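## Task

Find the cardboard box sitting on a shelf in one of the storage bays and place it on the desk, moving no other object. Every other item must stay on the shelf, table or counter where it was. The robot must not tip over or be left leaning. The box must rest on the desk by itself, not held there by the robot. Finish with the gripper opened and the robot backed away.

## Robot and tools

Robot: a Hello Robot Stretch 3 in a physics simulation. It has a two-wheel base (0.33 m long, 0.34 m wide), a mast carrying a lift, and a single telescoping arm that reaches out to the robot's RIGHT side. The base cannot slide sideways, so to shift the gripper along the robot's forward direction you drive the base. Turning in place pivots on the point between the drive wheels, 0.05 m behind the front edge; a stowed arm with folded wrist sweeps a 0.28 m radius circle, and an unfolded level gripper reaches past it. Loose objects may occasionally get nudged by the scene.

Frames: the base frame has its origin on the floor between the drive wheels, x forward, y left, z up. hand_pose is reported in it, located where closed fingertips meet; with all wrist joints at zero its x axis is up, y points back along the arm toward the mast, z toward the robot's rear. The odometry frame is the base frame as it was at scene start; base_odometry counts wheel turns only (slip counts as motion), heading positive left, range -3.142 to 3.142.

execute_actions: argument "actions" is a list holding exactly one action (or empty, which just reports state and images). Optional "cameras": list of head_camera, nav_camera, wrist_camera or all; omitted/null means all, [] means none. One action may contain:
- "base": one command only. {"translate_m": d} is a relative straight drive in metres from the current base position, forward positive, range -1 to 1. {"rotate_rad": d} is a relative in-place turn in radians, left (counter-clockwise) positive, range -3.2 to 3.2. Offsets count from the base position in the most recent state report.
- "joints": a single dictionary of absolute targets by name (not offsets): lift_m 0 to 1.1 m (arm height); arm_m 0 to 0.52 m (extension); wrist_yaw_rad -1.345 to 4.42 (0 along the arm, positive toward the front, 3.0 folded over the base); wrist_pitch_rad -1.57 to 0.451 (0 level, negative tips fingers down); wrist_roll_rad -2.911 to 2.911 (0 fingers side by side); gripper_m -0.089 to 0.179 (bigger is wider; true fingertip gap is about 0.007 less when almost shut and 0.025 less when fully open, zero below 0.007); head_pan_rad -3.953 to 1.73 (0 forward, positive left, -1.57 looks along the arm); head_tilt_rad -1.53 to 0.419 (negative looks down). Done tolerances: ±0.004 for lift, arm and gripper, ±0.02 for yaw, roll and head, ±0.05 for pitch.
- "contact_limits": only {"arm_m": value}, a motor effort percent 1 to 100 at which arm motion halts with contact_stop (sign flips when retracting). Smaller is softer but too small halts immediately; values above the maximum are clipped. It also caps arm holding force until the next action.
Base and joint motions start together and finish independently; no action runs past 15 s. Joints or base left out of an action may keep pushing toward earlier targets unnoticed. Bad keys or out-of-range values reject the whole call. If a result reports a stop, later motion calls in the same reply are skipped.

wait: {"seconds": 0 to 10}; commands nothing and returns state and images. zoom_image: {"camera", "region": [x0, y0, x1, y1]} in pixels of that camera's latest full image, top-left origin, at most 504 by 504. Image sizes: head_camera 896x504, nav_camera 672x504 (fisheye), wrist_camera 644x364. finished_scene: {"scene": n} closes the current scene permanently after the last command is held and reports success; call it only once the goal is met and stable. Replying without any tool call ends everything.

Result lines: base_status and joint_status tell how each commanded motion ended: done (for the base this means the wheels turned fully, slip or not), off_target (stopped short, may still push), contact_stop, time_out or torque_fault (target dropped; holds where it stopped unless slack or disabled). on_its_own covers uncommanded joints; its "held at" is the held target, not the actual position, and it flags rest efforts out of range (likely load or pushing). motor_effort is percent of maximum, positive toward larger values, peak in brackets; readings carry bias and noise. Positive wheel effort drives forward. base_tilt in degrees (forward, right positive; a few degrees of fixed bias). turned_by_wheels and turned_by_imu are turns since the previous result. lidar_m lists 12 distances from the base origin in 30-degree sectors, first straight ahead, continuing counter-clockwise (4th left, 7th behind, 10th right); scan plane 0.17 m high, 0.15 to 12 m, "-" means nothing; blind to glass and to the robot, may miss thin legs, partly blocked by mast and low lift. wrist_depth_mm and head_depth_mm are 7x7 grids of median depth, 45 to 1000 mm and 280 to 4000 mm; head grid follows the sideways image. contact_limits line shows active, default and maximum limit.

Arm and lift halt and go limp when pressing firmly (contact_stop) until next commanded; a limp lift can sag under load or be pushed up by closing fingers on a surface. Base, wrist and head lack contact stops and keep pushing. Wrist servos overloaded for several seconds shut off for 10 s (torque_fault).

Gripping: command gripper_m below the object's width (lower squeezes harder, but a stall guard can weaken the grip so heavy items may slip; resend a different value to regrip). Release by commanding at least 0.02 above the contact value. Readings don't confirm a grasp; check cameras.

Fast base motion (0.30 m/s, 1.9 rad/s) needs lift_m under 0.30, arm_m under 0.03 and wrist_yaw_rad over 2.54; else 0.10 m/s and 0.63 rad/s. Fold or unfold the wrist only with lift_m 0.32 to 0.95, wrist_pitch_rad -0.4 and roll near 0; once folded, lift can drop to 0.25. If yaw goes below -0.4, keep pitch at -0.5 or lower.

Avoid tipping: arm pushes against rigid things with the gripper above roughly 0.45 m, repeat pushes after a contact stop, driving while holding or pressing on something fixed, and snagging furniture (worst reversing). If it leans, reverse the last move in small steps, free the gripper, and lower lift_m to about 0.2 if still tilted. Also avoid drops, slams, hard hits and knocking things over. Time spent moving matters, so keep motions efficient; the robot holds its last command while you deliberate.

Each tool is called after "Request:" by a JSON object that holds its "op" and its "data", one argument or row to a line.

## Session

Request:
{"op": "execute_actions", "data": {
  "actions": [
    {"joints":{"lift_m":0.25}}
  ],
  "cameras": ["nav_camera"]
}}

Request:
{"op": "execute_actions", "data": {
  "actions": [
    {"joints":{"head_pan_rad":-3.1}}
  ],
  "cameras": ["nav_camera"]
}}

Scene clock: 2.27 s.
base_odometry: x=+0.000 y=+0.000 heading=+0.000 (m, m, rad; odometry frame)
turned_by_wheels: +0.000 (rad since the last result)
turned_by_imu: +0.000 (rad since the last result)
base_tilt: forward=-0.3 right=+0.8 (deg)
lidar_m: 1.03 0.98 1.27 0.93 2.24 2.21 1.42 1.09 1.04 1.11 0.99 0.98
head_depth_mm: 912 908 904 901 896 893 889 / 960 954 957 951 944 940 937 / 1022 1012 1014 1008 1002 1000 998 / 1088 1081 1076 1071 1070 1061 1057 / 1160 1158 1152 1145 1140 1135 1129 / 1222 1135 1151 1165 1178 1178 1184 / 1018 1005 1011 1021 1039 1048 1062
base_status: not commanded
joint_positions: lift_m=+0.250 arm_m=+0.000 wrist_yaw_rad=+3.143 wrist_pitch_rad=-0.474 wrist_roll_rad=+0.019 gripper_m=+0.037 head_pan_rad=+0.006 head_tilt_rad=-0.020
joint_status: all done
motor_effort: left_wheel=+1(1) right_wheel=+0(0) lift_m=+22(24) arm_m=+0(0) wrist_yaw_rad=+0(1) wrist_pitch_rad=+4(4) wrist_roll_rad=+0(0) gripper_m=+0(1) head_pan_rad=+0(0) head_tilt_rad=+2(2) (%)
hand_pose: x=-0.0214 y=+0.0719 z=+0.2506 quat_wxyz=(+0.167, +0.693, +0.165, +0.681) (m; base frame)
wrist_depth_mm: - - - - 933 - - / 871 917 948 999 972 - - / 671 699 704 759 779 785 816 / 556 560 578 596 600 620 634 / 467 - - - 525 518 522 / - - - - - 437 445 / - - - - - 385 391
pictures: nav_camera (sideways: a quarter turn counterclockwise sets it upright)
Images, in order (width x height): nav_camera 672x504.

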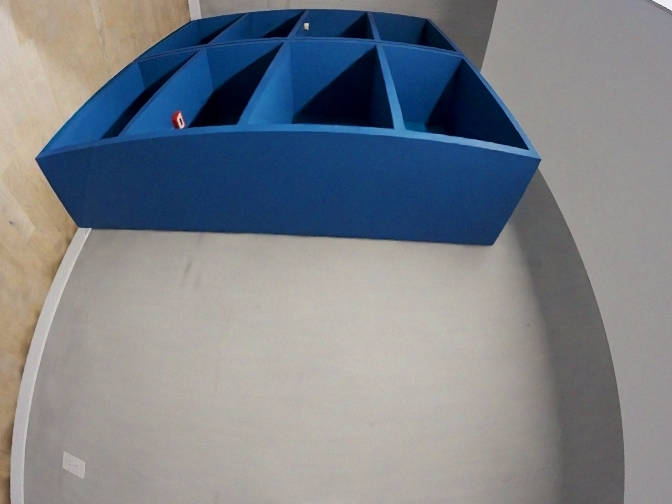

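Scene clock: 4.37 s.
base_odometry: x=+0.000 y=+0.000 heading=+0.000 (m, m, rad; odometry frame)
turned_by_wheels: +0.000 (rad since the last result)
turned_by_imu: +0.000 (rad since the last result)
base_tilt: forward=-0.2 right=+0.7 (deg)
lidar_m: 1.03 0.98 1.27 0.93 2.23 2.20 1.42 1.09 1.04 1.11 1.00 0.97
head_depth_mm: 1841 2739 3581 3544 2859 2776 2255 / 1865 2616 2863 2961 2736 2841 2116 / 1893 2247 2298 2324 2368 2463 2184 / 1792 1875 1897 1946 1968 1991 1995 / 1582 1596 1628 1660 1681 1696 1737 / 1392 1410 1428 1437 1455 1482 1499 / 1237 1248 1262 1279 1289 1303 1321
base_status: not commanded
joint_positions: lift_m=+0.250 arm_m=+0.000 wrist_yaw_rad=+3.143 wrist_pitch_rad=-0.474 wrist_roll_rad=+0.019 gripper_m=+0.037 head_pan_rad=-3.093 head_tilt_rad=-0.020
joint_status: all done
motor_effort: left_wheel=+1(1) right_wheel=+0(0) lift_m=+22(21) arm_m=+0(1) wrist_yaw_rad=+1(2) wrist_pitch_rad=+4(5) wrist_roll_rad=+0(0) gripper_m=+0(0) head_pan_rad=-2(25) head_tilt_rad=+1(2) (%)
hand_pose: x=-0.0214 y=+0.0719 z=+0.2506 quat_wxyz=(+0.167, +0.693, +0.165, +0.681) (m; base frame)
wrist_depth_mm: - - - - 933 - - / 879 922 941 989 981 - - / 681 701 711 737 772 787 817 / 554 570 573 597 607 618 639 / 473 - - - 523 512 525 / - - - - - 440 448 / - - - - - 386 388
pictures: nav_camera (sideways: a quarter turn counterclockwise sets it upright)
Images, in order (width x height): nav_camera 672x504.

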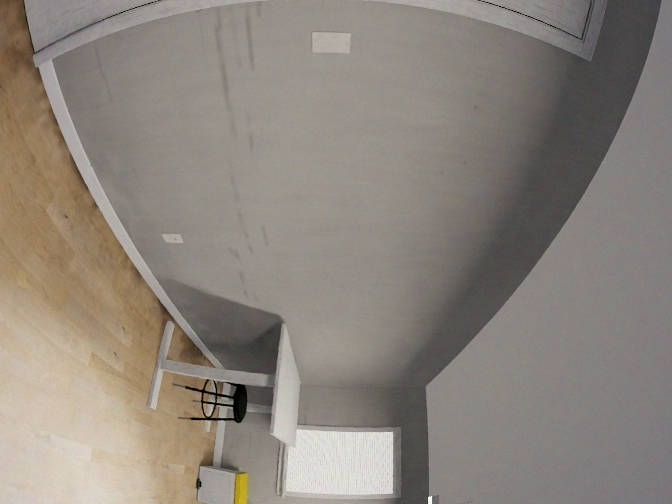

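Request:
{"op": "execute_actions", "data": {
  "actions": [
    {"base":{"rotate_rad":1.1},"joints":{"head_pan_rad":-1.0,"head_tilt_rad":-0.2}}
  ],
  "cameras": []
}}

Request:
{"op": "execute_actions", "data": {
  "actions": [
    {"base":{"translate_m":0.8}}
  ],
  "cameras": ["nav_camera"]
}}

Scene clock: 16.03 s.
base_odometry: x=+0.000 y=+0.000 heading=+1.100 (m, m, rad; odometry frame)
turned_by_wheels: +1.100 (rad since the last result)
turned_by_imu: +1.103 (rad since the last result)
base_tilt: forward=-0.2 right=+0.9 (deg)
lidar_m: 1.10 0.93 1.97 2.20 1.36 1.08 1.04 1.13 0.99 0.98 1.06 0.98
head_depth_mm: 872 897 912 934 952 975 1004 / 929 953 972 1003 1021 1045 1074 / 995 1017 1042 1073 1100 1132 1156 / 1069 1090 1128 1159 1187 1227 1259 / 1078 1120 1171 1211 1254 1306 1362 / 956 995 1037 1082 1126 1169 1231 / 862 894 931 969 999 1041 1084
base_status: done
joint_positions: lift_m=+0.250 arm_m=+0.000 wrist_yaw_rad=+3.143 wrist_pitch_rad=-0.474 wrist_roll_rad=+0.019 gripper_m=+0.037 head_pan_rad=-1.007 head_tilt_rad=-0.198
joint_status: all done
motor_effort: left_wheel=+0(6) right_wheel=+3(10) lift_m=+21(22) arm_m=+1(0) wrist_yaw_rad=+1(1) wrist_pitch_rad=+5(5) wrist_roll_rad=+0(0) gripper_m=+0(0) head_pan_rad=+2(25) head_tilt_rad=-1(12) (%)
hand_pose: x=-0.0214 y=+0.0719 z=+0.2506 quat_wxyz=(+0.167, +0.693, +0.165, +0.681) (m; base frame)
wrist_depth_mm: 984 - - - - - - / 893 900 933 971 - - - / 679 705 724 748 762 799 823 / 549 566 575 590 607 622 643 / 469 - - - 517 521 523 / - - - - - 439 453 / - - - - - 384 390
pictures: none
No camera images: the call's "cameras" was empty. Leave "cameras" out to get every camera's image.

Scene clock: 20.50 s.
base_odometry: x=+0.363 y=+0.713 heading=+1.100 (m, m, rad; odometry frame)
turned_by_wheels: +0.000 (rad since the last result)
turned_by_imu: -0.001 (rad since the last result)
base_tilt: forward=-0.2 right=+0.9 (deg)
lidar_m: 0.84 0.40 0.32 0.32 2.38 1.88 1.84 1.37 1.08 0.60 1.14 1.10
head_depth_mm: 946 625 987 1012 895 645 1039 / 1005 776 1054 1086 882 680 1029 / 1079 817 1129 1161 869 1196 1023 / 1163 873 1217 1243 850 1291 1010 / 1171 1163 1280 1304 910 1349 999 / 1054 1042 1136 1170 1028 1254 1025 / 952 965 1020 1053 1068 1137 1125
base_status: done
joint_positions: lift_m=+0.250 arm_m=+0.000 wrist_yaw_rad=+3.143 wrist_pitch_rad=-0.474 wrist_roll_rad=+0.019 gripper_m=+0.037 head_pan_rad=-1.007 head_tilt_rad=-0.198
joint_status: not commanded
motor_effort: left_wheel=-1(4) right_wheel=+2(8) lift_m=+21(22) arm_m=+0(1) wrist_yaw_rad=+0(1) wrist_pitch_rad=+4(4) wrist_roll_rad=+0(0) gripper_m=+0(0) head_pan_rad=+2(2) head_tilt_rad=+0(0) (%)
hand_pose: x=-0.0214 y=+0.0718 z=+0.2506 quat_wxyz=(+0.167, +0.693, +0.165, +0.681) (m; base frame)
wrist_depth_mm: - - - - - 296 278 / 878 906 937 978 911 323 302 / 672 707 710 744 658 354 329 / 557 564 576 593 464 397 365 / 467 - - - 475 443 408 / - - - - - 440 436 / - - - - - 384 388
pictures: nav_camera (sideways: a quarter turn counterclockwise sets it upright)
Images, in order (width x height): nav_camera 672x504.

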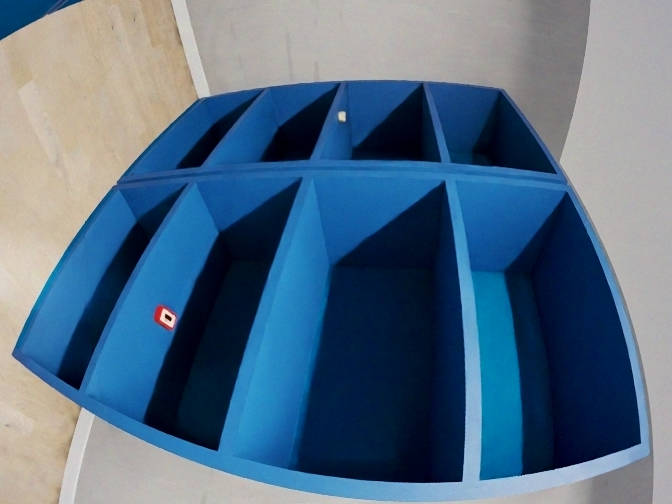

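Request:
{"op": "execute_actions", "data": {
  "actions": [
    {"base":{"rotate_rad":-0.45}}
  ],
  "cameras": []
}}

Request:
{"op": "execute_actions", "data": {
  "actions": [
    {"base":{"translate_m":0.9},"joints":{"head_pan_rad":-1.4}}
  ],
  "cameras": ["nav_camera"]
}}

Scene clock: 29.77 s.
base_odometry: x=+0.363 y=+0.713 heading=+0.650 (m, m, rad; odometry frame)
turned_by_wheels: -0.450 (rad since the last result)
turned_by_imu: -0.452 (rad since the last result)
base_tilt: forward=-0.2 right=+0.9 (deg)
lidar_m: 1.10 0.72 0.38 0.32 0.59 2.25 1.87 1.83 1.29 1.07 0.60 1.10
head_depth_mm: 905 933 966 994 1027 1059 1101 / 914 947 979 1018 1043 1086 1125 / 508 526 547 582 942 1089 1136 / 934 704 996 1033 791 615 646 / 955 618 1015 1062 837 1129 1006 / 975 641 1039 1075 820 1155 992 / 987 667 1057 1105 804 1175 954
base_status: done
joint_positions: lift_m=+0.250 arm_m=+0.000 wrist_yaw_rad=+3.143 wrist_pitch_rad=-0.474 wrist_roll_rad=+0.019 gripper_m=+0.037 head_pan_rad=-1.007 head_tilt_rad=-0.198
joint_status: not commanded
motor_effort: left_wheel=+3(7) right_wheel=-1(6) lift_m=+22(22) arm_m=+1(0) wrist_yaw_rad=+0(1) wrist_pitch_rad=+4(4) wrist_roll_rad=+0(0) gripper_m=+0(0) head_pan_rad=+2(2) head_tilt_rad=-1(1) (%)
hand_pose: x=-0.0214 y=+0.0718 z=+0.2506 quat_wxyz=(+0.167, +0.693, +0.165, +0.681) (m; base frame)
wrist_depth_mm: - - - 327 343 363 384 / 885 922 933 366 380 407 430 / 674 699 702 412 435 466 501 / 547 564 585 473 502 547 591 / 474 - - - 518 517 528 / - - - - - 437 447 / - - - - - 383 389
pictures: none
No camera images: the call's "cameras" was empty. Leave "cameras" out to get every camera's image.

Scene clock: 34.53 s.
base_odometry: x=+1.080 y=+1.258 heading=+0.650 (m, m, rad; odometry frame)
turned_by_wheels: +0.000 (rad since the last result)
turned_by_imu: -0.001 (rad since the last result)
base_tilt: forward=-0.2 right=+0.8 (deg)
lidar_m: 1.05 1.05 0.73 0.61 0.60 0.67 2.70 0.84 0.87 0.77 0.32 0.35
head_depth_mm: 298 464 778 808 831 583 430 / 305 480 755 785 812 574 426 / 311 495 737 767 787 568 422 / 305 513 719 747 767 563 418 / 310 530 703 731 752 555 415 / 317 550 686 711 733 549 411 / 323 494 635 661 679 518 406
base_status: done
joint_positions: lift_m=+0.250 arm_m=+0.000 wrist_yaw_rad=+3.143 wrist_pitch_rad=-0.474 wrist_roll_rad=+0.019 gripper_m=+0.037 head_pan_rad=-1.393 head_tilt_rad=-0.198
joint_status: all done
motor_effort: left_wheel=+2(7) right_wheel=-1(5) lift_m=+22(22) arm_m=+0(1) wrist_yaw_rad=+1(1) wrist_pitch_rad=+4(4) wrist_roll_rad=+0(0) gripper_m=+0(0) head_pan_rad=-3(19) head_tilt_rad=-1(1) (%)
hand_pose: x=-0.0214 y=+0.0718 z=+0.2506 quat_wxyz=(+0.167, +0.693, +0.165, +0.681) (m; base frame)
wrist_depth_mm: 526 544 573 616 632 677 726 / 575 598 629 688 705 757 806 / 625 652 681 736 753 783 807 / 555 573 577 594 614 621 645 / 468 - - - 527 512 523 / - - - - - 443 448 / - - - - - 387 388
pictures: nav_camera (sideways: a quarter turn counterclockwise sets it upright)
Images, in order (width x height): nav_camera 672x504.

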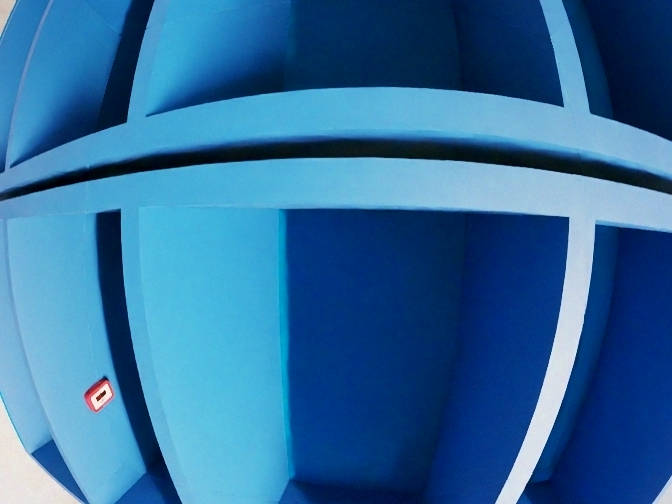

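Close to shelf now. Turn parallel and advance.

Request:
{"op": "execute_actions", "data": {
  "actions": [
    {"base":{"rotate_rad":0.3}}
  ],
  "cameras": []
}}

Request:
{"op": "execute_actions", "data": {
  "actions": [
    {"base":{"translate_m":0.5},"joints":{"head_pan_rad":-1.57,"head_tilt_rad":-0.4}}
  ],
  "cameras": ["nav_camera"]
}}

Scene clock: 42.97 s.
base_odometry: x=+1.080 y=+1.258 heading=+0.950 (m, m, rad; odometry frame)
turned_by_wheels: +0.300 (rad since the last result)
turned_by_imu: +0.300 (rad since the last result)
base_tilt: forward=-0.2 right=+0.8 (deg)
lidar_m: 1.05 0.89 0.63 0.60 0.62 0.83 2.69 0.84 0.80 0.32 0.32 1.05
head_depth_mm: 298 464 685 710 731 584 429 / 305 480 692 716 739 575 426 / 311 497 700 723 747 568 422 / 305 446 629 719 743 561 418 / - 312 320 339 331 356 378 / - - - - 284 295 308 / - 292 298 305 302 314 326
base_status: done
joint_positions: lift_m=+0.250 arm_m=+0.000 wrist_yaw_rad=+3.143 wrist_pitch_rad=-0.474 wrist_roll_rad=+0.019 gripper_m=+0.037 head_pan_rad=-1.393 head_tilt_rad=-0.198
joint_status: not commanded
motor_effort: left_wheel=-1(6) right_wheel=+3(8) lift_m=+22(21) arm_m=+0(1) wrist_yaw_rad=+1(1) wrist_pitch_rad=+5(4) wrist_roll_rad=+0(0) gripper_m=+0(0) head_pan_rad=-2(2) head_tilt_rad=+0(0) (%)
hand_pose: x=-0.0214 y=+0.0718 z=+0.2506 quat_wxyz=(+0.167, +0.693, +0.165, +0.681) (m; base frame)
wrist_depth_mm: 656 640 622 599 587 569 548 / 742 718 688 665 649 635 603 / 679 696 716 709 708 697 682 / 551 567 577 594 612 628 636 / 466 - - - 521 516 521 / - - - - - 437 446 / - - - - - 387 386
pictures: none
No camera images: the call's "cameras" was empty. Leave "cameras" out to get every camera's image.

Scene clock: 46.30 s.
base_odometry: x=+1.370 y=+1.664 heading=+0.950 (m, m, rad; odometry frame)
turned_by_wheels: +0.000 (rad since the last result)
turned_by_imu: -0.001 (rad since the last result)
base_tilt: forward=-0.2 right=+0.8 (deg)
lidar_m: 0.55 0.57 0.65 0.62 0.64 0.85 1.32 0.45 0.47 0.75 0.73 0.58
head_depth_mm: 559 668 721 750 586 435 380 / 587 663 713 761 576 431 375 / 611 659 708 749 569 427 364 / 611 653 704 742 560 422 360 / 606 649 697 737 552 417 356 / 601 643 690 728 545 413 353 / 599 640 686 724 537 408 348
base_status: done
joint_positions: lift_m=+0.250 arm_m=+0.000 wrist_yaw_rad=+3.143 wrist_pitch_rad=-0.474 wrist_roll_rad=+0.019 gripper_m=+0.037 head_pan_rad=-1.563 head_tilt_rad=-0.395
joint_status: all done
motor_effort: left_wheel=+0(4) right_wheel=+3(8) lift_m=+22(22) arm_m=+1(0) wrist_yaw_rad=-1(1) wrist_pitch_rad=+4(4) wrist_roll_rad=+0(0) gripper_m=+0(0) head_pan_rad=-2(13) head_tilt_rad=-2(16) (%)
hand_pose: x=-0.0214 y=+0.0718 z=+0.2505 quat_wxyz=(+0.167, +0.693, +0.165, +0.681) (m; base frame)
wrist_depth_mm: 676 658 650 610 587 581 567 / 741 723 725 680 662 635 622 / 687 694 712 732 729 697 680 / 554 567 574 594 601 628 625 / 467 - - - 521 510 531 / - - - - - 440 449 / - - - - - 383 394
pictures: nav_camera (sideways: a quarter turn counterclockwise sets it upright)
Images, in order (width x height): nav_camera 672x504.

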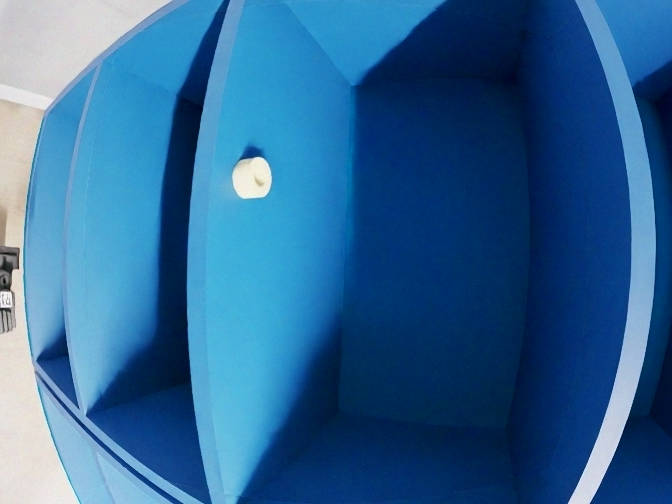

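Request:
{"op": "execute_actions", "data": {
  "actions": [
    {"base":{"translate_m":-1.0}}
  ],
  "cameras": []
}}

Request:
{"op": "execute_actions", "data": {
  "actions": [
    {"base":{"translate_m":-0.9}}
  ],
  "cameras": []
}}

Request:
{"op": "execute_actions", "data": {
  "actions": [
    {"base":{"rotate_rad":1.57}}
  ],
  "cameras": []
}}

Request:
{"op": "execute_actions", "data": {
  "actions": [
    {"base":{"translate_m":1.0}}
  ],
  "cameras": ["nav_camera"]
}}

Scene clock: 61.03 s.
base_odometry: x=+0.788 y=+0.851 heading=+0.950 (m, m, rad; odometry frame)
turned_by_wheels: +0.000 (rad since the last result)
turned_by_imu: -0.001 (rad since the last result)
base_tilt: forward=-0.2 right=+0.7 (deg)
lidar_m: 1.54 0.86 0.62 0.59 0.61 2.32 2.20 1.16 0.43 0.78 0.80 0.65
head_depth_mm: 560 670 659 647 579 436 578 / 584 692 744 777 578 431 752 / 613 686 737 781 570 427 792 / 635 682 732 772 561 422 785 / 633 676 726 765 553 417 779 / 628 671 720 754 545 413 774 / 623 666 714 746 538 408 764
base_status: done
joint_positions: lift_m=+0.250 arm_m=+0.000 wrist_yaw_rad=+3.143 wrist_pitch_rad=-0.474 wrist_roll_rad=+0.019 gripper_m=+0.037 head_pan_rad=-1.563 head_tilt_rad=-0.395
joint_status: not commanded
motor_effort: left_wheel=-1(6) right_wheel=+3(6) lift_m=+22(22) arm_m=+0(0) wrist_yaw_rad=+1(0) wrist_pitch_rad=+4(5) wrist_roll_rad=+0(0) gripper_m=+0(0) head_pan_rad=-2(3) head_tilt_rad=-1(2) (%)
hand_pose: x=-0.0214 y=+0.0718 z=+0.2505 quat_wxyz=(+0.168, +0.693, +0.165, +0.681) (m; base frame)
wrist_depth_mm: - - 622 586 571 557 539 / 887 909 761 655 624 623 598 / 687 702 711 701 691 685 650 / 551 567 579 592 610 630 637 / 478 - - - 524 516 530 / - - - - - 440 448 / - - - - - 385 389
pictures: none
No camera images: the call's "cameras" was empty. Leave "cameras" out to get every camera's image.

Scene clock: 65.80 s.
base_odometry: x=+0.265 y=+0.119 heading=+0.949 (m, m, rad; odometry frame)
turned_by_wheels: +0.000 (rad since the last result)
turned_by_imu: +0.000 (rad since the last result)
base_tilt: forward=-0.2 right=+0.8 (deg)
lidar_m: 1.51 0.83 0.82 2.07 1.93 1.38 1.30 1.20 0.86 0.82 0.85 0.69
head_depth_mm: 687 737 789 859 938 1025 1147 / 685 732 786 851 926 1017 1130 / 680 726 780 843 920 1006 1119 / 676 719 773 834 911 997 1101 / 669 714 767 827 900 985 1090 / 664 709 763 820 894 977 1074 / 660 705 755 817 887 966 1064
base_status: done
joint_positions: lift_m=+0.250 arm_m=+0.000 wrist_yaw_rad=+3.143 wrist_pitch_rad=-0.474 wrist_roll_rad=+0.019 gripper_m=+0.037 head_pan_rad=-1.563 head_tilt_rad=-0.395
joint_status: not commanded
motor_effort: left_wheel=+0(5) right_wheel=+3(5) lift_m=+21(22) arm_m=+0(1) wrist_yaw_rad=+0(2) wrist_pitch_rad=+4(4) wrist_roll_rad=+0(0) gripper_m=+0(0) head_pan_rad=-2(2) head_tilt_rad=-2(2) (%)
hand_pose: x=-0.0214 y=+0.0718 z=+0.2505 quat_wxyz=(+0.168, +0.693, +0.165, +0.681) (m; base frame)
wrist_depth_mm: - - - - - - 806 / 887 926 944 - - - 788 / 684 707 720 741 754 787 740 / 552 568 573 588 612 626 643 / 475 - - - 524 515 529 / - - - - - 442 451 / - - - - - 385 390
pictures: none
No camera images: the call's "cameras" was empty. Leave "cameras" out to get every camera's image.

Scene clock: 68.00 s.
base_odometry: x=+0.265 y=+0.119 heading=+2.519 (m, m, rad; odometry frame)
turned_by_wheels: +1.570 (rad since the last result)
turned_by_imu: +1.574 (rad since the last result)
base_tilt: forward=-0.2 right=+0.8 (deg)
lidar_m: 2.02 1.93 1.38 1.30 1.21 0.86 0.82 0.85 0.68 1.50 0.83 0.81
head_depth_mm: 1224 1348 1426 963 1430 995 813 / 1263 1344 1401 1554 1416 1145 1303 / 2066 2188 2285 1853 1717 1695 1384 / 2077 2209 2391 2538 2326 1754 1400 / 2061 2216 2373 2539 2284 1744 1392 / 2028 2178 2364 2514 2263 1724 1380 / 1990 2135 2299 2406 2125 1700 1374
base_status: done
joint_positions: lift_m=+0.250 arm_m=+0.000 wrist_yaw_rad=+3.143 wrist_pitch_rad=-0.474 wrist_roll_rad=+0.019 gripper_m=+0.037 head_pan_rad=-1.563 head_tilt_rad=-0.396
joint_status: not commanded
motor_effort: left_wheel=-1(5) right_wheel=+3(10) lift_m=+21(22) arm_m=+1(0) wrist_yaw_rad=+0(2) wrist_pitch_rad=+4(4) wrist_roll_rad=+0(0) gripper_m=+0(0) head_pan_rad=-2(3) head_tilt_rad=-1(1) (%)
hand_pose: x=-0.0214 y=+0.0718 z=+0.2505 quat_wxyz=(+0.168, +0.693, +0.165, +0.681) (m; base frame)
wrist_depth_mm: 850 - - - - - - / 832 904 938 - - - - / 687 696 719 749 769 767 807 / 557 566 570 596 604 620 642 / 469 - - - 520 518 530 / - - - - - 437 449 / - - - - - 382 387
pictures: none
No camera images: the call's "cameras" was empty. Leave "cameras" out to get every camera's image.

Scene clock: 73.03 s.
base_odometry: x=-0.548 y=+0.702 heading=+2.519 (m, m, rad; odometry frame)
turned_by_wheels: +0.000 (rad since the last result)
turned_by_imu: -0.002 (rad since the last result)
base_tilt: forward=-0.1 right=+0.8 (deg)
lidar_m: 2.48 1.55 1.41 1.35 1.39 1.83 1.82 1.46 0.58 0.55 1.37 1.08
head_depth_mm: 450 482 520 564 614 676 749 / 446 478 516 558 605 666 739 / 443 474 511 553 601 658 732 / 440 471 505 547 594 652 723 / 446 478 512 549 596 653 724 / 2023 2156 2322 2487 2262 1717 1379 / 1998 2159 2280 2449 2228 1693 1368
base_status: done
joint_positions: lift_m=+0.250 arm_m=+0.000 wrist_yaw_rad=+3.143 wrist_pitch_rad=-0.474 wrist_roll_rad=+0.019 gripper_m=+0.037 head_pan_rad=-1.563 head_tilt_rad=-0.396
joint_status: not commanded
motor_effort: left_wheel=-1(4) right_wheel=+3(7) lift_m=+22(22) arm_m=-1(0) wrist_yaw_rad=+1(0) wrist_pitch_rad=+4(4) wrist_roll_rad=+0(0) gripper_m=+0(0) head_pan_rad=-2(2) head_tilt_rad=-1(1) (%)
hand_pose: x=-0.0214 y=+0.0718 z=+0.2505 quat_wxyz=(+0.168, +0.693, +0.165, +0.681) (m; base frame)
wrist_depth_mm: - - - - - - - / 878 916 954 - - - - / 683 697 717 752 764 772 819 / 555 563 581 598 604 616 645 / 474 - - - 520 518 524 / - - - - - 441 448 / - - - - - 383 391
pictures: nav_camera (sideways: a quarter turn counterclockwise sets it upright)
Images, in order (width x height): nav_camera 672x504.

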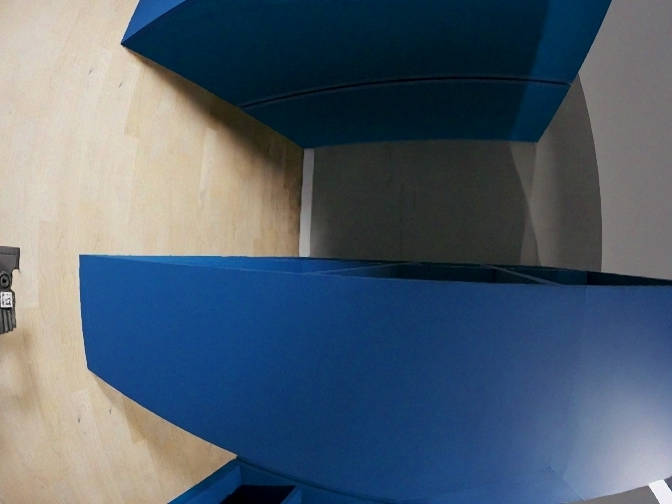

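Aisle spans about 0 to 0.9 m ahead. Advance 0.6, turn in, drive.

Request:
{"op": "execute_actions", "data": {
  "actions": [
    {"base":{"translate_m":0.65}}
  ],
  "cameras": []
}}

Request:
{"op": "execute_actions", "data": {
  "actions": [
    {"base":{"rotate_rad":-1.57}}
  ],
  "cameras": []
}}

Request:
{"op": "execute_actions", "data": {
  "actions": [
    {"base":{"translate_m":1.0}}
  ],
  "cameras": ["nav_camera"]
}}

Scene clock: 90.10 s.
base_odometry: x=-1.076 y=+1.081 heading=+2.519 (m, m, rad; odometry frame)
turned_by_wheels: +0.000 (rad since the last result)
turned_by_imu: -0.002 (rad since the last result)
base_tilt: forward=-0.3 right=+0.9 (deg)
lidar_m: 1.84 1.64 1.10 1.37 1.41 1.89 2.41 0.83 1.49 1.26 0.60 0.73
head_depth_mm: 2041 2148 1480 1542 1594 1703 1404 / 2040 2180 2323 2433 2175 1745 1427 / 2050 2179 2364 2524 2353 1762 1417 / 2038 2157 2299 2516 2308 1760 1404 / 2000 2167 2300 2497 2291 1731 1387 / 1949 2082 2216 2328 2073 1708 1384 / 1110 1148 1187 1220 1270 1302 1296
base_status: done
joint_positions: lift_m=+0.250 arm_m=+0.000 wrist_yaw_rad=+3.143 wrist_pitch_rad=-0.474 wrist_roll_rad=+0.019 gripper_m=+0.037 head_pan_rad=-1.563 head_tilt_rad=-0.396
joint_status: not commanded
motor_effort: left_wheel=-1(4) right_wheel=+2(8) lift_m=+22(22) arm_m=+0(1) wrist_yaw_rad=+1(1) wrist_pitch_rad=+5(4) wrist_roll_rad=+0(0) gripper_m=+0(0) head_pan_rad=-2(2) head_tilt_rad=-2(1) (%)
hand_pose: x=-0.0214 y=+0.0718 z=+0.2505 quat_wxyz=(+0.168, +0.693, +0.165, +0.681) (m; base frame)
wrist_depth_mm: - - - - - - - / 870 919 947 993 - - 982 / 682 699 702 743 775 794 779 / 557 564 579 591 609 623 633 / 470 - - - 522 513 529 / - - - - - 440 449 / - - - - - 386 387
pictures: none
No camera images: the call's "cameras" was empty. Leave "cameras" out to get every camera's image.

Scene clock: 92.30 s.
base_odometry: x=-1.076 y=+1.081 heading=+0.949 (m, m, rad; odometry frame)
turned_by_wheels: -1.570 (rad since the last result)
turned_by_imu: -1.575 (rad since the last result)
base_tilt: forward=-0.3 right=+0.9 (deg)
lidar_m: 1.24 0.60 0.73 1.84 1.31 1.10 1.37 1.41 1.88 2.34 0.83 1.49
head_depth_mm: 2146 2302 2476 2650 2446 1815 1439 / 2111 2270 2450 2646 2383 1785 1423 / 2099 2264 2418 2602 2362 1770 1415 / 2106 2259 2408 2604 2315 1749 1405 / 2073 2220 2376 2557 2295 1738 1399 / 2081 2208 2356 2549 2250 1716 1375 / 2003 2078 2163 2425 2174 1692 1366
base_status: done
joint_positions: lift_m=+0.250 arm_m=+0.000 wrist_yaw_rad=+3.143 wrist_pitch_rad=-0.474 wrist_roll_rad=+0.019 gripper_m=+0.037 head_pan_rad=-1.563 head_tilt_rad=-0.396
joint_status: not commanded
motor_effort: left_wheel=+3(9) right_wheel=-1(6) lift_m=+22(22) arm_m=+0(1) wrist_yaw_rad=+0(1) wrist_pitch_rad=+4(5) wrist_roll_rad=+0(0) gripper_m=+0(0) head_pan_rad=-2(2) head_tilt_rad=-1(1) (%)
hand_pose: x=-0.0214 y=+0.0718 z=+0.2505 quat_wxyz=(+0.168, +0.693, +0.165, +0.681) (m; base frame)
wrist_depth_mm: - - - - - - - / 794 908 940 998 - - 727 / 685 702 713 741 775 790 702 / 551 560 578 592 603 618 603 / 468 - - - 518 520 527 / - - - - - 439 451 / - - - - - 385 391
pictures: none
No camera images: the call's "cameras" was empty. Leave "cameras" out to get every camera's image.

Scene clock: 97.33 s.
base_odometry: x=-0.494 y=+1.894 heading=+0.949 (m, m, rad; odometry frame)
turned_by_wheels: +0.000 (rad since the last result)
turned_by_imu: -0.001 (rad since the last result)
base_tilt: forward=-0.2 right=+0.8 (deg)
lidar_m: 1.38 0.46 0.33 0.31 0.32 0.43 2.37 2.44 0.74 1.06 0.73 1.45
head_depth_mm: 562 950 1010 890 900 969 875 / 589 957 1021 818 1166 1059 896 / 614 945 1017 845 1193 1055 890 / 645 940 1007 835 1188 1040 857 / 673 935 1001 764 1175 1028 846 / 707 923 986 742 1160 1014 842 / 740 918 984 779 1152 1006 834
base_status: done
joint_positions: lift_m=+0.250 arm_m=+0.000 wrist_yaw_rad=+3.143 wrist_pitch_rad=-0.474 wrist_roll_rad=+0.019 gripper_m=+0.037 head_pan_rad=-1.563 head_tilt_rad=-0.396
joint_status: not commanded
motor_effort: left_wheel=+3(8) right_wheel=-1(5) lift_m=+22(22) arm_m=+0(0) wrist_yaw_rad=+2(1) wrist_pitch_rad=+5(4) wrist_roll_rad=+0(0) gripper_m=+0(0) head_pan_rad=-2(2) head_tilt_rad=-1(1) (%)
hand_pose: x=-0.0214 y=+0.0718 z=+0.2505 quat_wxyz=(+0.168, +0.693, +0.165, +0.681) (m; base frame)
wrist_depth_mm: 359 346 338 325 317 306 300 / 402 386 375 360 349 338 330 / 457 439 428 406 390 378 364 / 523 506 485 461 442 421 410 / 466 - - - 492 488 467 / - - - - - 439 447 / - - - - - 387 388
pictures: nav_camera (sideways: a quarter turn counterclockwise sets it upright)
Images, in order (width x height): nav_camera 672x504.

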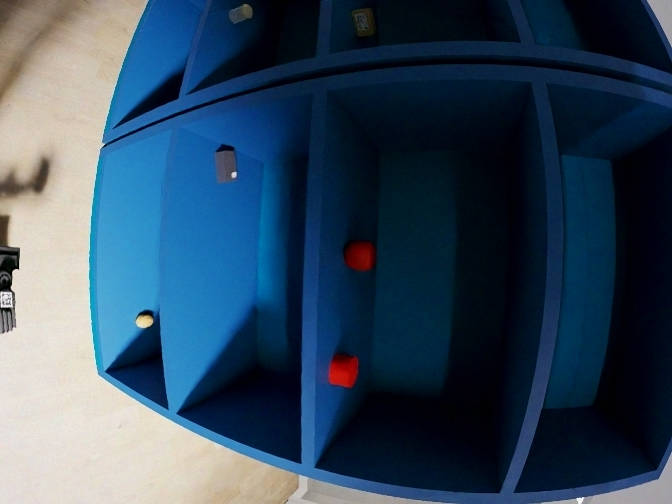

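Candidate at far column, third shelf.

Request:
{"op": "execute_actions", "data": {
  "actions": [
    {"base":{"translate_m":0.75},"joints":{"lift_m":0.9}}
  ],
  "cameras": []
}}

Request:
{"op": "execute_actions", "data": {
  "actions": [
    {"joints":{"wrist_yaw_rad":0,"gripper_m":0.17,"wrist_pitch_rad":-0.4}}
  ],
  "cameras": ["nav_camera","wrist_camera"]
}}

Scene clock: 114.17 s.
base_odometry: x=-0.057 y=+2.504 heading=+0.950 (m, m, rad; odometry frame)
turned_by_wheels: +0.000 (rad since the last result)
turned_by_imu: -0.002 (rad since the last result)
base_tilt: forward=-0.2 right=+0.9 (deg)
lidar_m: 0.64 0.49 0.35 0.34 0.35 0.46 1.18 1.32 0.63 0.85 0.87 0.67
head_depth_mm: 542 593 583 605 648 727 822 / 587 810 792 754 675 734 795 / 616 923 993 851 939 1001 858 / 644 915 985 836 1160 969 829 / 675 909 975 739 1144 1028 823 / 705 905 975 792 1135 1012 816 / 740 895 961 783 1121 1006 810
base_status: done
joint_positions: lift_m=+0.900 arm_m=+0.000 wrist_yaw_rad=+3.143 wrist_pitch_rad=-0.474 wrist_roll_rad=+0.019 gripper_m=+0.037 head_pan_rad=-1.563 head_tilt_rad=-0.396
joint_status: all done
motor_effort: left_wheel=+2(7) right_wheel=-2(5) lift_m=+31(30) arm_m=+1(1) wrist_yaw_rad=+1(0) wrist_pitch_rad=+5(4) wrist_roll_rad=+0(0) gripper_m=+0(0) head_pan_rad=-2(2) head_tilt_rad=-1(1) (%)
hand_pose: x=-0.0214 y=+0.0718 z=+0.9001 quat_wxyz=(+0.168, +0.693, +0.165, +0.681) (m; base frame)
wrist_depth_mm: 380 376 364 348 338 330 320 / 425 414 402 387 376 362 352 / 483 471 453 428 421 399 393 / 552 534 520 493 477 457 433 / 666 635 605 574 529 518 502 / 833 761 753 678 649 620 578 / 953 943 922 833 808 746 673
pictures: none
No camera images: the call's "cameras" was empty. Leave "cameras" out to get every camera's image.

Scene clock: 116.77 s.
base_odometry: x=-0.057 y=+2.504 heading=+0.950 (m, m, rad; odometry frame)
turned_by_wheels: +0.000 (rad since the last result)
turned_by_imu: +0.000 (rad since the last result)
base_tilt: forward=-0.3 right=+0.8 (deg)
lidar_m: 0.64 0.49 0.35 0.34 0.35 0.46 1.18 1.32 0.63 0.85 0.87 0.67
head_depth_mm: 543 592 583 603 647 727 825 / 587 810 792 753 675 737 794 / 616 924 986 849 941 1004 890 / 644 918 985 832 1154 972 - / 674 908 979 739 1144 1027 842 / 707 906 970 790 1135 1017 809 / 738 897 959 783 1118 1002 807
base_status: not commanded
joint_positions: lift_m=+0.900 arm_m=+0.000 wrist_yaw_rad=+0.002 wrist_pitch_rad=-0.424 wrist_roll_rad=+0.019 gripper_m=+0.170 head_pan_rad=-1.563 head_tilt_rad=-0.396
joint_status: all done
motor_effort: left_wheel=+3(2) right_wheel=-1(2) lift_m=+31(31) arm_m=+0(1) wrist_yaw_rad=-2(3) wrist_pitch_rad=+8(10) wrist_roll_rad=+0(0) gripper_m=+0(100) head_pan_rad=-2(2) head_tilt_rad=-1(1) (%)
hand_pose: x=-0.0210 y=-0.3689 z=+0.9112 quat_wxyz=(+0.685, +0.148, -0.697, -0.150) (m; base frame)
wrist_depth_mm: 642 761 310 301 294 291 282 / 677 835 824 810 778 441 309 / 695 915 912 904 832 425 334 / 701 802 818 826 788 413 383 / 641 - 670 673 691 445 717 / 688 967 612 594 583 508 623 / 805 922 942 965 724 952 569
pictures: nav_camera (sideways: a quarter turn counterclockwise sets it upright), wrist_camera
Images, in order (width x height): nav_camera 672x504, wrist_camera 644x364.

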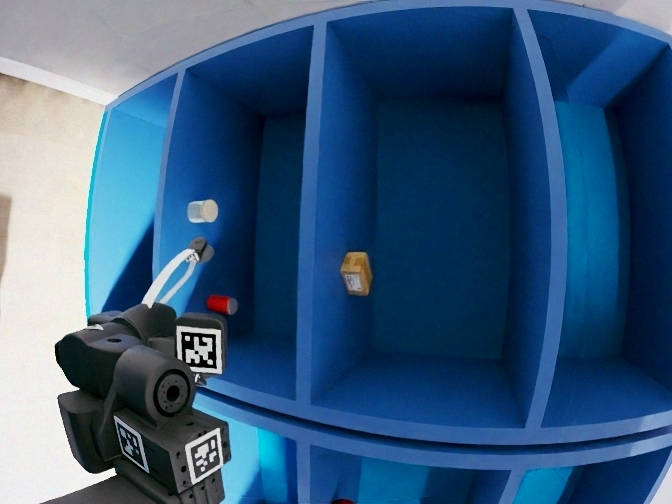

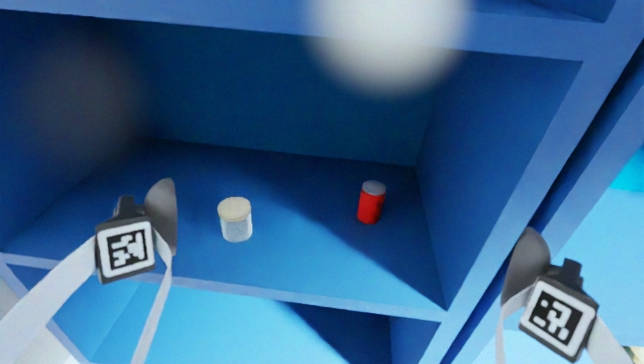

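Shelf ≈1.03 m. Raise and level.

Request:
{"op": "execute_actions", "data": {
  "actions": [
    {"joints":{"lift_m":1.0,"wrist_pitch_rad":-0.1,"arm_m":0.2}}
  ],
  "cameras": ["wrist_camera"]
}}

Scene clock: 129.43 s.
base_odometry: x=-0.057 y=+2.504 heading=+0.950 (m, m, rad; odometry frame)
turned_by_wheels: +0.000 (rad since the last result)
turned_by_imu: -0.001 (rad since the last result)
base_tilt: forward=-0.2 right=+0.9 (deg)
lidar_m: 0.64 0.49 0.35 0.34 0.35 0.46 1.18 1.32 0.63 0.85 0.87 0.67
head_depth_mm: 542 592 581 - - 727 820 / 589 806 788 - 666 735 798 / 616 921 980 - - 1007 862 / 644 918 982 - - 969 832 / 676 911 973 741 1147 1027 823 / 708 909 965 794 1132 1017 817 / 741 895 960 783 1118 1010 808
base_status: not commanded
joint_positions: lift_m=+1.000 arm_m=+0.200 wrist_yaw_rad=+0.001 wrist_pitch_rad=-0.125 wrist_roll_rad=+0.019 gripper_m=+0.170 head_pan_rad=-1.563 head_tilt_rad=-0.396
joint_status: all done
motor_effort: left_wheel=+3(3) right_wheel=-2(2) lift_m=+31(32) arm_m=+4(2) wrist_yaw_rad=-1(4) wrist_pitch_rad=+8(10) wrist_roll_rad=+0(0) gripper_m=+0(1) head_pan_rad=-3(2) head_tilt_rad=-1(1) (%)
hand_pose: x=-0.0212 y=-0.5959 z=+1.0826 quat_wxyz=(+0.699, +0.044, -0.712, -0.045) (m; base frame)
wrist_depth_mm: 571 557 545 535 527 439 274 / 605 595 574 569 556 425 268 / 623 619 613 596 586 409 260 / 402 447 453 475 556 396 255 / 300 - 319 334 371 364 247 / 234 238 254 268 278 286 231 / 194 200 206 214 222 226 216
pictures: wrist_camera
Images, in order (width x height): wrist_camera 644x364.

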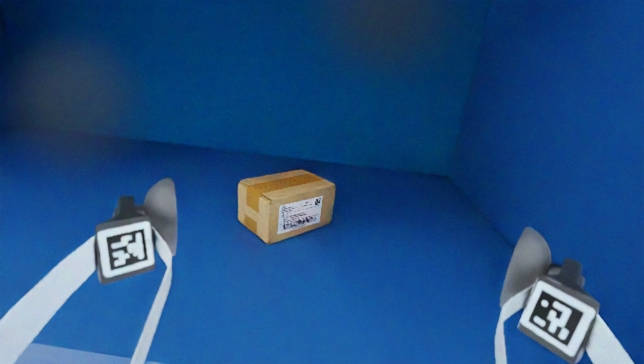

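Request:
{"op": "execute_actions", "data": {
  "actions": [
    {"joints":{"arm_m":0.46},"base":{"translate_m":0.075}}
  ],
  "cameras": ["wrist_camera"]
}}

Scene clock: 141.27 s.
base_odometry: x=-0.014 y=+2.565 heading=+0.950 (m, m, rad; odometry frame)
turned_by_wheels: +0.000 (rad since the last result)
turned_by_imu: -0.001 (rad since the last result)
base_tilt: forward=-0.3 right=+0.9 (deg)
lidar_m: 0.57 0.50 0.36 0.34 0.35 0.47 1.19 1.39 0.66 1.03 0.78 0.59
head_depth_mm: 564 773 760 - - 735 793 / 589 922 967 - 673 956 846 / 616 920 966 800 1166 1014 838 / 648 916 956 736 1148 1042 830 / 677 907 963 764 1143 1025 823 / 708 899 964 794 1126 1014 815 / 742 893 960 780 1118 1004 809
base_status: done
joint_positions: lift_m=+1.000 arm_m=+0.460 wrist_yaw_rad=+0.001 wrist_pitch_rad=-0.125 wrist_roll_rad=+0.019 gripper_m=+0.170 head_pan_rad=-1.563 head_tilt_rad=-0.396
joint_status: all done
motor_effort: left_wheel=+3(4) right_wheel=-1(2) lift_m=+31(31) arm_m=+5(12) wrist_yaw_rad=-1(2) wrist_pitch_rad=+8(8) wrist_roll_rad=+0(0) gripper_m=+0(0) head_pan_rad=-2(2) head_tilt_rad=-1(1) (%)
hand_pose: x=-0.0212 y=-0.8559 z=+1.0826 quat_wxyz=(+0.699, +0.044, -0.712, -0.045) (m; base frame)
wrist_depth_mm: 312 307 300 294 288 280 274 / 330 322 314 307 302 295 289 / 350 343 332 325 320 312 303 / 366 364 355 346 337 328 317 / 301 - 326 344 352 344 327 / 233 236 251 264 277 285 293 / 193 198 207 213 220 224 242
pictures: wrist_camera
Images, in order (width x height): wrist_camera 644x364.

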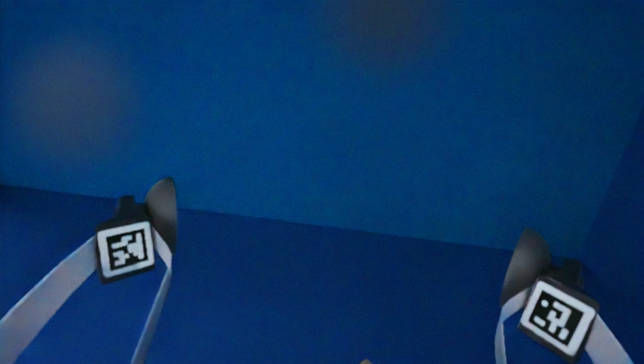

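Overshot; back off.

Request:
{"op": "execute_actions", "data": {
  "actions": [
    {"joints":{"arm_m":0.36}}
  ],
  "cameras": ["wrist_camera"]
}}

Scene clock: 150.33 s.
base_odometry: x=-0.014 y=+2.565 heading=+0.950 (m, m, rad; odometry frame)
turned_by_wheels: +0.000 (rad since the last result)
turned_by_imu: -0.001 (rad since the last result)
base_tilt: forward=-0.2 right=+0.9 (deg)
lidar_m: 0.57 0.50 0.36 0.34 0.35 0.47 1.19 1.39 0.66 1.03 0.77 0.59
head_depth_mm: 563 774 759 - - 741 790 / 589 921 970 - 671 953 847 / 616 921 967 744 1157 1017 835 / 647 912 964 - 1154 1038 830 / 675 908 968 765 1142 1027 824 / 708 898 966 796 1133 1012 816 / 740 892 957 782 1128 1006 809
base_status: not commanded
joint_positions: lift_m=+1.000 arm_m=+0.360 wrist_yaw_rad=+0.001 wrist_pitch_rad=-0.125 wrist_roll_rad=+0.019 gripper_m=+0.170 head_pan_rad=-1.563 head_tilt_rad=-0.396
joint_status: all done
motor_effort: left_wheel=+3(3) right_wheel=-2(2) lift_m=+31(31) arm_m=-2(2) wrist_yaw_rad=-2(1) wrist_pitch_rad=+8(8) wrist_roll_rad=+0(0) gripper_m=+0(0) head_pan_rad=-3(3) head_tilt_rad=-1(1) (%)
hand_pose: x=-0.0212 y=-0.7565 z=+1.0826 quat_wxyz=(+0.699, +0.044, -0.712, -0.045) (m; base frame)
wrist_depth_mm: 411 402 393 385 378 367 353 / 437 423 415 405 394 389 357 / 462 453 438 424 422 408 348 / 402 446 450 444 441 425 339 / 298 - 328 347 369 407 330 / 233 238 253 187 204 287 298 / 194 198 203 158 198 224 242
pictures: wrist_camera
Images, in order (width x height): wrist_camera 644x364.

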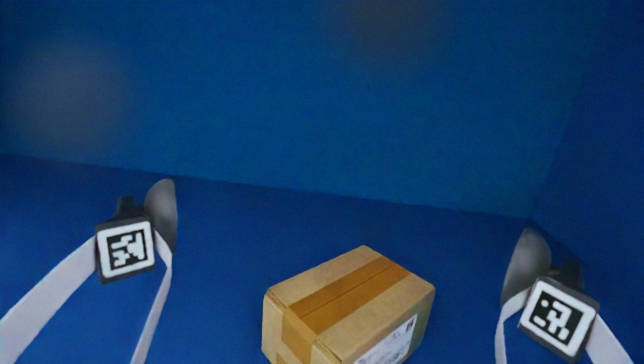

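Request:
{"op": "execute_actions", "data": {
  "actions": [
    {"joints":{"lift_m":0.96,"arm_m":0.37}}
  ],
  "cameras": []
}}

Request:
{"op": "execute_actions", "data": {
  "actions": [
    {"joints":{"gripper_m":0.03}}
  ],
  "cameras": []
}}

Request:
{"op": "execute_actions", "data": {
  "actions": [
    {"joints":{"lift_m":1.0,"arm_m":0.0}}
  ],
  "cameras": ["wrist_camera"]
}}

Scene clock: 158.80 s.
base_odometry: x=-0.014 y=+2.565 heading=+0.950 (m, m, rad; odometry frame)
turned_by_wheels: +0.000 (rad since the last result)
turned_by_imu: -0.001 (rad since the last result)
base_tilt: forward=-0.2 right=+0.8 (deg)
lidar_m: 0.57 0.50 0.36 0.34 0.35 0.47 1.19 1.39 0.66 1.03 0.77 0.60
head_depth_mm: 564 772 759 747 - - 798 / 589 921 971 - 979 951 843 / 615 918 978 - 1160 1015 836 / 645 914 972 - 1156 1037 829 / 676 904 970 762 1142 1025 828 / 710 900 961 796 1126 1012 817 / 740 894 962 784 1119 999 812
base_status: not commanded
joint_positions: lift_m=+0.960 arm_m=+0.370 wrist_yaw_rad=+0.001 wrist_pitch_rad=-0.125 wrist_roll_rad=+0.019 gripper_m=+0.170 head_pan_rad=-1.563 head_tilt_rad=-0.396
joint_status: all done
motor_effort: left_wheel=+3(3) right_wheel=-2(1) lift_m=+21(28) arm_m=+3(6) wrist_yaw_rad=-1(0) wrist_pitch_rad=+8(8) wrist_roll_rad=+0(0) gripper_m=+0(0) head_pan_rad=-2(2) head_tilt_rad=-1(1) (%)
hand_pose: x=-0.0212 y=-0.7659 z=+1.0430 quat_wxyz=(+0.699, +0.044, -0.712, -0.045) (m; base frame)
wrist_depth_mm: 398 392 386 378 367 359 347 / 423 415 404 396 386 378 356 / 440 437 427 421 411 398 348 / 314 341 355 388 418 414 337 / 231 - 252 164 176 312 304 / - 181 190 134 153 219 239 / 148 152 158 134 163 172 187
pictures: none
No camera images: the call's "cameras" was empty. Leave "cameras" out to get every camera's image.

Scene clock: 160.70 s.
base_odometry: x=-0.014 y=+2.565 heading=+0.950 (m, m, rad; odometry frame)
turned_by_wheels: +0.000 (rad since the last result)
turned_by_imu: +0.000 (rad since the last result)
base_tilt: forward=-0.2 right=+0.9 (deg)
lidar_m: 0.57 0.50 0.35 0.34 0.35 0.47 1.18 1.39 0.66 1.03 0.78 0.60
head_depth_mm: 564 773 762 745 - - 798 / 589 922 969 - 983 950 846 / 615 918 981 - 1162 1014 836 / 645 912 968 - 1161 1037 830 / 677 906 973 791 1138 1031 824 / 705 901 966 799 1129 1012 816 / 742 893 956 782 1119 1003 806
base_status: not commanded
joint_positions: lift_m=+0.960 arm_m=+0.370 wrist_yaw_rad=-0.001 wrist_pitch_rad=-0.123 wrist_roll_rad=+0.019 gripper_m=+0.031 head_pan_rad=-1.563 head_tilt_rad=-0.396
joint_status: all done
motor_effort: left_wheel=+3(2) right_wheel=-2(1) lift_m=+21(21) arm_m=+3(3) wrist_yaw_rad=+1(0) wrist_pitch_rad=+8(8) wrist_roll_rad=+0(0) gripper_m=-17(100) head_pan_rad=-2(2) head_tilt_rad=-1(1) (%)
hand_pose: x=-0.0216 y=-0.7661 z=+1.0436 quat_wxyz=(+0.699, +0.043, -0.712, -0.044) (m; base frame)
wrist_depth_mm: 398 395 386 379 366 359 348 / 424 415 403 396 388 380 354 / 446 433 427 417 411 400 348 / 314 333 365 389 421 415 336 / 229 240 255 166 183 303 300 / 181 187 187 143 140 227 235 / 149 155 159 152 166 179 184
pictures: none
No camera images: the call's "cameras" was empty. Leave "cameras" out to get every camera's image.

Scene clock: 164.63 s.
base_odometry: x=-0.014 y=+2.565 heading=+0.950 (m, m, rad; odometry frame)
turned_by_wheels: +0.000 (rad since the last result)
turned_by_imu: -0.001 (rad since the last result)
base_tilt: forward=-0.3 right=+0.8 (deg)
lidar_m: 0.57 0.50 0.36 0.34 0.35 0.47 1.19 1.39 0.66 1.03 0.77 0.59
head_depth_mm: 564 773 761 745 649 - - / 587 920 974 867 642 - - / 617 920 993 850 660 - - / 644 912 980 833 - - - / 673 908 973 815 641 1026 800 / 706 896 968 798 1128 1019 816 / 741 892 959 783 1119 1005 808
base_status: not commanded
joint_positions: lift_m=+1.000 arm_m=+0.001 wrist_yaw_rad=-0.001 wrist_pitch_rad=-0.128 wrist_roll_rad=+0.019 gripper_m=+0.031 head_pan_rad=-1.563 head_tilt_rad=-0.396
joint_status: all done
motor_effort: left_wheel=+3(3) right_wheel=-1(1) lift_m=+31(33) arm_m=-3(2) wrist_yaw_rad=+2(1) wrist_pitch_rad=+9(9) wrist_roll_rad=+0(0) gripper_m=-17(17) head_pan_rad=-2(3) head_tilt_rad=-1(2) (%)
hand_pose: x=-0.0216 y=-0.3966 z=+1.0820 quat_wxyz=(+0.699, +0.045, -0.712, -0.046) (m; base frame)
wrist_depth_mm: 585 739 734 709 707 620 383 / 590 792 777 758 744 595 369 / 573 703 793 791 765 561 358 / 408 432 473 504 552 514 354 / 626 807 379 166 185 397 357 / 656 851 901 142 140 458 371 / 662 746 764 151 759 458 395
pictures: wrist_camera
Images, in order (width x height): wrist_camera 644x364.

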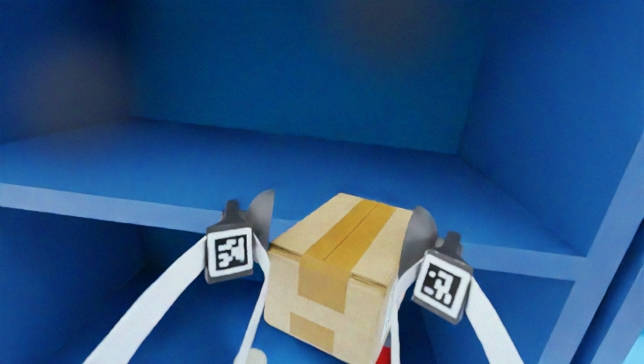

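Stow and back out.

Request:
{"op": "execute_actions", "data": {
  "actions": [
    {"joints":{"lift_m":0.9,"wrist_pitch_rad":-0.4,"wrist_yaw_rad":3.0}}
  ],
  "cameras": []
}}

Request:
{"op": "execute_actions", "data": {
  "actions": [
    {"joints":{"lift_m":0.25,"head_pan_rad":0,"head_tilt_rad":-0.3},"base":{"translate_m":-1.0}}
  ],
  "cameras": []
}}

Request:
{"op": "execute_actions", "data": {
  "actions": [
    {"base":{"translate_m":-0.9}}
  ],
  "cameras": []
}}

Request:
{"op": "execute_actions", "data": {
  "actions": [
    {"base":{"rotate_rad":2.3}}
  ],
  "cameras": ["nav_camera"]
}}

Scene clock: 177.13 s.
base_odometry: x=-0.014 y=+2.565 heading=+0.950 (m, m, rad; odometry frame)
turned_by_wheels: +0.000 (rad since the last result)
turned_by_imu: -0.001 (rad since the last result)
base_tilt: forward=-0.2 right=+1.0 (deg)
lidar_m: 0.57 0.50 0.35 0.34 0.35 0.47 1.19 1.39 0.66 1.03 0.77 0.60
head_depth_mm: 562 771 761 744 670 738 790 / 586 922 974 871 675 959 847 / 614 919 992 849 1161 1018 842 / 644 913 981 833 1151 1041 829 / 676 904 972 815 1149 1030 825 / 708 899 964 801 1130 1015 814 / 740 890 955 782 1120 1000 806
base_status: not commanded
joint_positions: lift_m=+0.900 arm_m=+0.000 wrist_yaw_rad=+2.998 wrist_pitch_rad=-0.422 wrist_roll_rad=+0.019 gripper_m=+0.031 head_pan_rad=-1.563 head_tilt_rad=-0.396
joint_status: all done
motor_effort: left_wheel=+3(3) right_wheel=-2(1) lift_m=+22(30) arm_m=-3(3) wrist_yaw_rad=+3(5) wrist_pitch_rad=+7(10) wrist_roll_rad=+0(0) gripper_m=-17(17) head_pan_rad=-2(2) head_tilt_rad=-1(1) (%)
hand_pose: x=+0.0109 y=+0.0761 z=+0.9119 quat_wxyz=(+0.199, +0.706, +0.096, +0.673) (m; base frame)
wrist_depth_mm: 334 341 346 347 351 357 359 / 370 378 378 384 387 387 397 / 412 413 421 429 425 438 444 / 463 465 - 479 484 495 500 / 529 534 - 166 185 563 566 / 604 621 626 143 140 663 613 / 719 746 748 152 782 779 611
pictures: none
No camera images: the call's "cameras" was empty. Leave "cameras" out to get every camera's image.

Scene clock: 185.97 s.
base_odometry: x=-0.596 y=+1.752 heading=+0.950 (m, m, rad; odometry frame)
turned_by_wheels: +0.000 (rad since the last result)
turned_by_imu: -0.001 (rad since the last result)
base_tilt: forward=-0.4 right=+0.8 (deg)
lidar_m: 1.35 0.45 0.32 0.31 0.32 0.42 2.20 2.26 0.66 0.91 0.85 0.84
head_depth_mm: 1352 1429 1492 1575 1641 1744 1465 / 1372 1438 1531 1610 1723 1796 1532 / 1354 1423 1514 1609 1710 1811 1539 / 1333 1412 1502 1590 1681 1785 1516 / 1319 1402 1482 1572 1676 1761 1504 / 1318 1379 1457 1547 1655 1747 1488 / 1280 1330 1373 1441 1483 1531 1409
base_status: done
joint_positions: lift_m=+0.250 arm_m=+0.000 wrist_yaw_rad=+2.998 wrist_pitch_rad=-0.423 wrist_roll_rad=+0.019 gripper_m=+0.031 head_pan_rad=-0.007 head_tilt_rad=-0.309
joint_status: all done
motor_effort: left_wheel=+2(5) right_wheel=-2(7) lift_m=+22(23) arm_m=-2(2) wrist_yaw_rad=+4(4) wrist_pitch_rad=+8(8) wrist_roll_rad=+0(0) gripper_m=-17(17) head_pan_rad=+2(27) head_tilt_rad=+4(12) (%)
hand_pose: x=+0.0107 y=+0.0760 z=+0.2616 quat_wxyz=(+0.199, +0.706, +0.097, +0.673) (m; base frame)
wrist_depth_mm: 309 312 316 319 320 324 326 / 342 343 349 349 355 359 362 / 672 381 391 391 397 397 408 / 572 428 - 435 445 455 456 / 490 474 - 166 184 513 522 / - - - 143 140 463 471 / - - - 147 383 400 407
pictures: none
No camera images: the call's "cameras" was empty. Leave "cameras" out to get every camera's image.

Scene clock: 190.73 s.
base_odometry: x=-1.119 y=+1.020 heading=+0.950 (m, m, rad; odometry frame)
turned_by_wheels: +0.000 (rad since the last result)
turned_by_imu: +0.000 (rad since the last result)
base_tilt: forward=-0.2 right=+0.9 (deg)
lidar_m: 1.23 0.67 0.83 1.83 1.26 1.04 1.30 1.33 1.79 2.47 0.88 0.88
head_depth_mm: 1731 1467 1483 1564 1614 1754 1463 / 2129 2233 2350 2436 2223 1787 1535 / 2157 2256 2380 2506 2624 1957 1537 / 2122 2242 2365 2519 2586 1945 1510 / 2101 2218 2344 2474 2562 1912 1504 / 2058 2171 2312 2426 2362 1905 1481 / 1167 1218 1256 1305 1346 1393 1384
base_status: done
joint_positions: lift_m=+0.250 arm_m=+0.000 wrist_yaw_rad=+2.998 wrist_pitch_rad=-0.423 wrist_roll_rad=+0.019 gripper_m=+0.031 head_pan_rad=-0.007 head_tilt_rad=-0.309
joint_status: not commanded
motor_effort: left_wheel=+2(5) right_wheel=-2(7) lift_m=+22(22) arm_m=-2(2) wrist_yaw_rad=+1(1) wrist_pitch_rad=+8(8) wrist_roll_rad=+0(0) gripper_m=-17(17) head_pan_rad=+2(2) head_tilt_rad=+4(4) (%)
hand_pose: x=+0.0107 y=+0.0760 z=+0.2616 quat_wxyz=(+0.199, +0.706, +0.097, +0.673) (m; base frame)
wrist_depth_mm: - - - - - - 675 / 989 - - - - - 654 / 706 758 810 815 844 865 666 / 595 597 - 633 655 676 635 / 494 518 - 166 185 549 567 / - - - 143 140 463 474 / - - - 147 384 404 407
pictures: none
No camera images: the call's "cameras" was empty. Leave "cameras" out to get every camera's image.

Scene clock: 193.50 s.
base_odometry: x=-1.119 y=+1.020 heading=-3.033 (m, m, rad; odometry frame)
turned_by_wheels: +2.300 (rad since the last result)
turned_by_imu: +2.307 (rad since the last result)
base_tilt: forward=-0.2 right=+0.8 (deg)
lidar_m: 1.04 1.08 1.30 1.43 2.23 2.10 0.88 1.61 0.67 0.67 1.86 1.84
head_depth_mm: 2014 2109 2165 2231 2343 2011 1550 / 2149 2237 2306 1783 2489 1982 1541 / 2125 2285 2393 1268 2180 1824 1518 / 1831 1981 2085 1218 1425 1882 1512 / 1636 1740 1842 1190 879 1775 1503 / 1464 1549 1633 1163 862 1838 1490 / 1329 1393 1469 1124 1069 1152 1237
base_status: done
joint_positions: lift_m=+0.250 arm_m=+0.001 wrist_yaw_rad=+2.998 wrist_pitch_rad=-0.423 wrist_roll_rad=+0.019 gripper_m=+0.031 head_pan_rad=-0.007 head_tilt_rad=-0.309
joint_status: not commanded
motor_effort: left_wheel=-1(6) right_wheel=+3(11) lift_m=+22(22) arm_m=-3(2) wrist_yaw_rad=+2(2) wrist_pitch_rad=+7(8) wrist_roll_rad=+0(0) gripper_m=-17(17) head_pan_rad=+2(2) head_tilt_rad=+3(3) (%)
hand_pose: x=+0.0107 y=+0.0760 z=+0.2616 quat_wxyz=(+0.199, +0.706, +0.097, +0.673) (m; base frame)
wrist_depth_mm: - - - - - - 957 / 983 - - - - - - / 754 757 812 816 864 903 937 / 582 608 - 647 659 686 692 / 490 519 - 166 185 557 568 / - - - 143 140 465 476 / - - - 147 383 404 407
pictures: nav_camera (sideways: a quarter turn counterclockwise sets it upright)
Images, in order (width x height): nav_camera 672x504.

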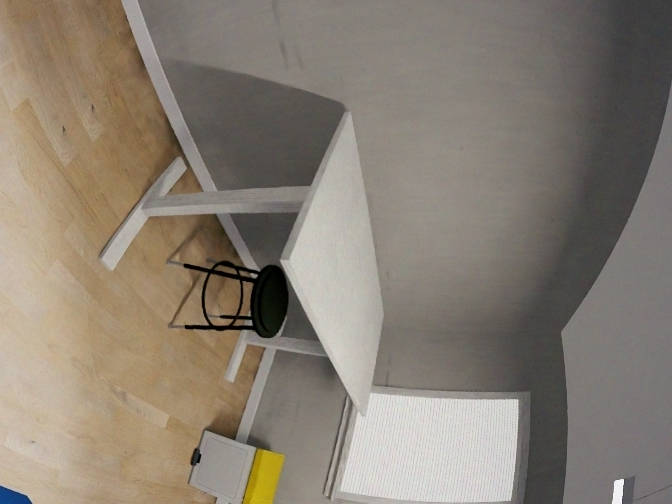

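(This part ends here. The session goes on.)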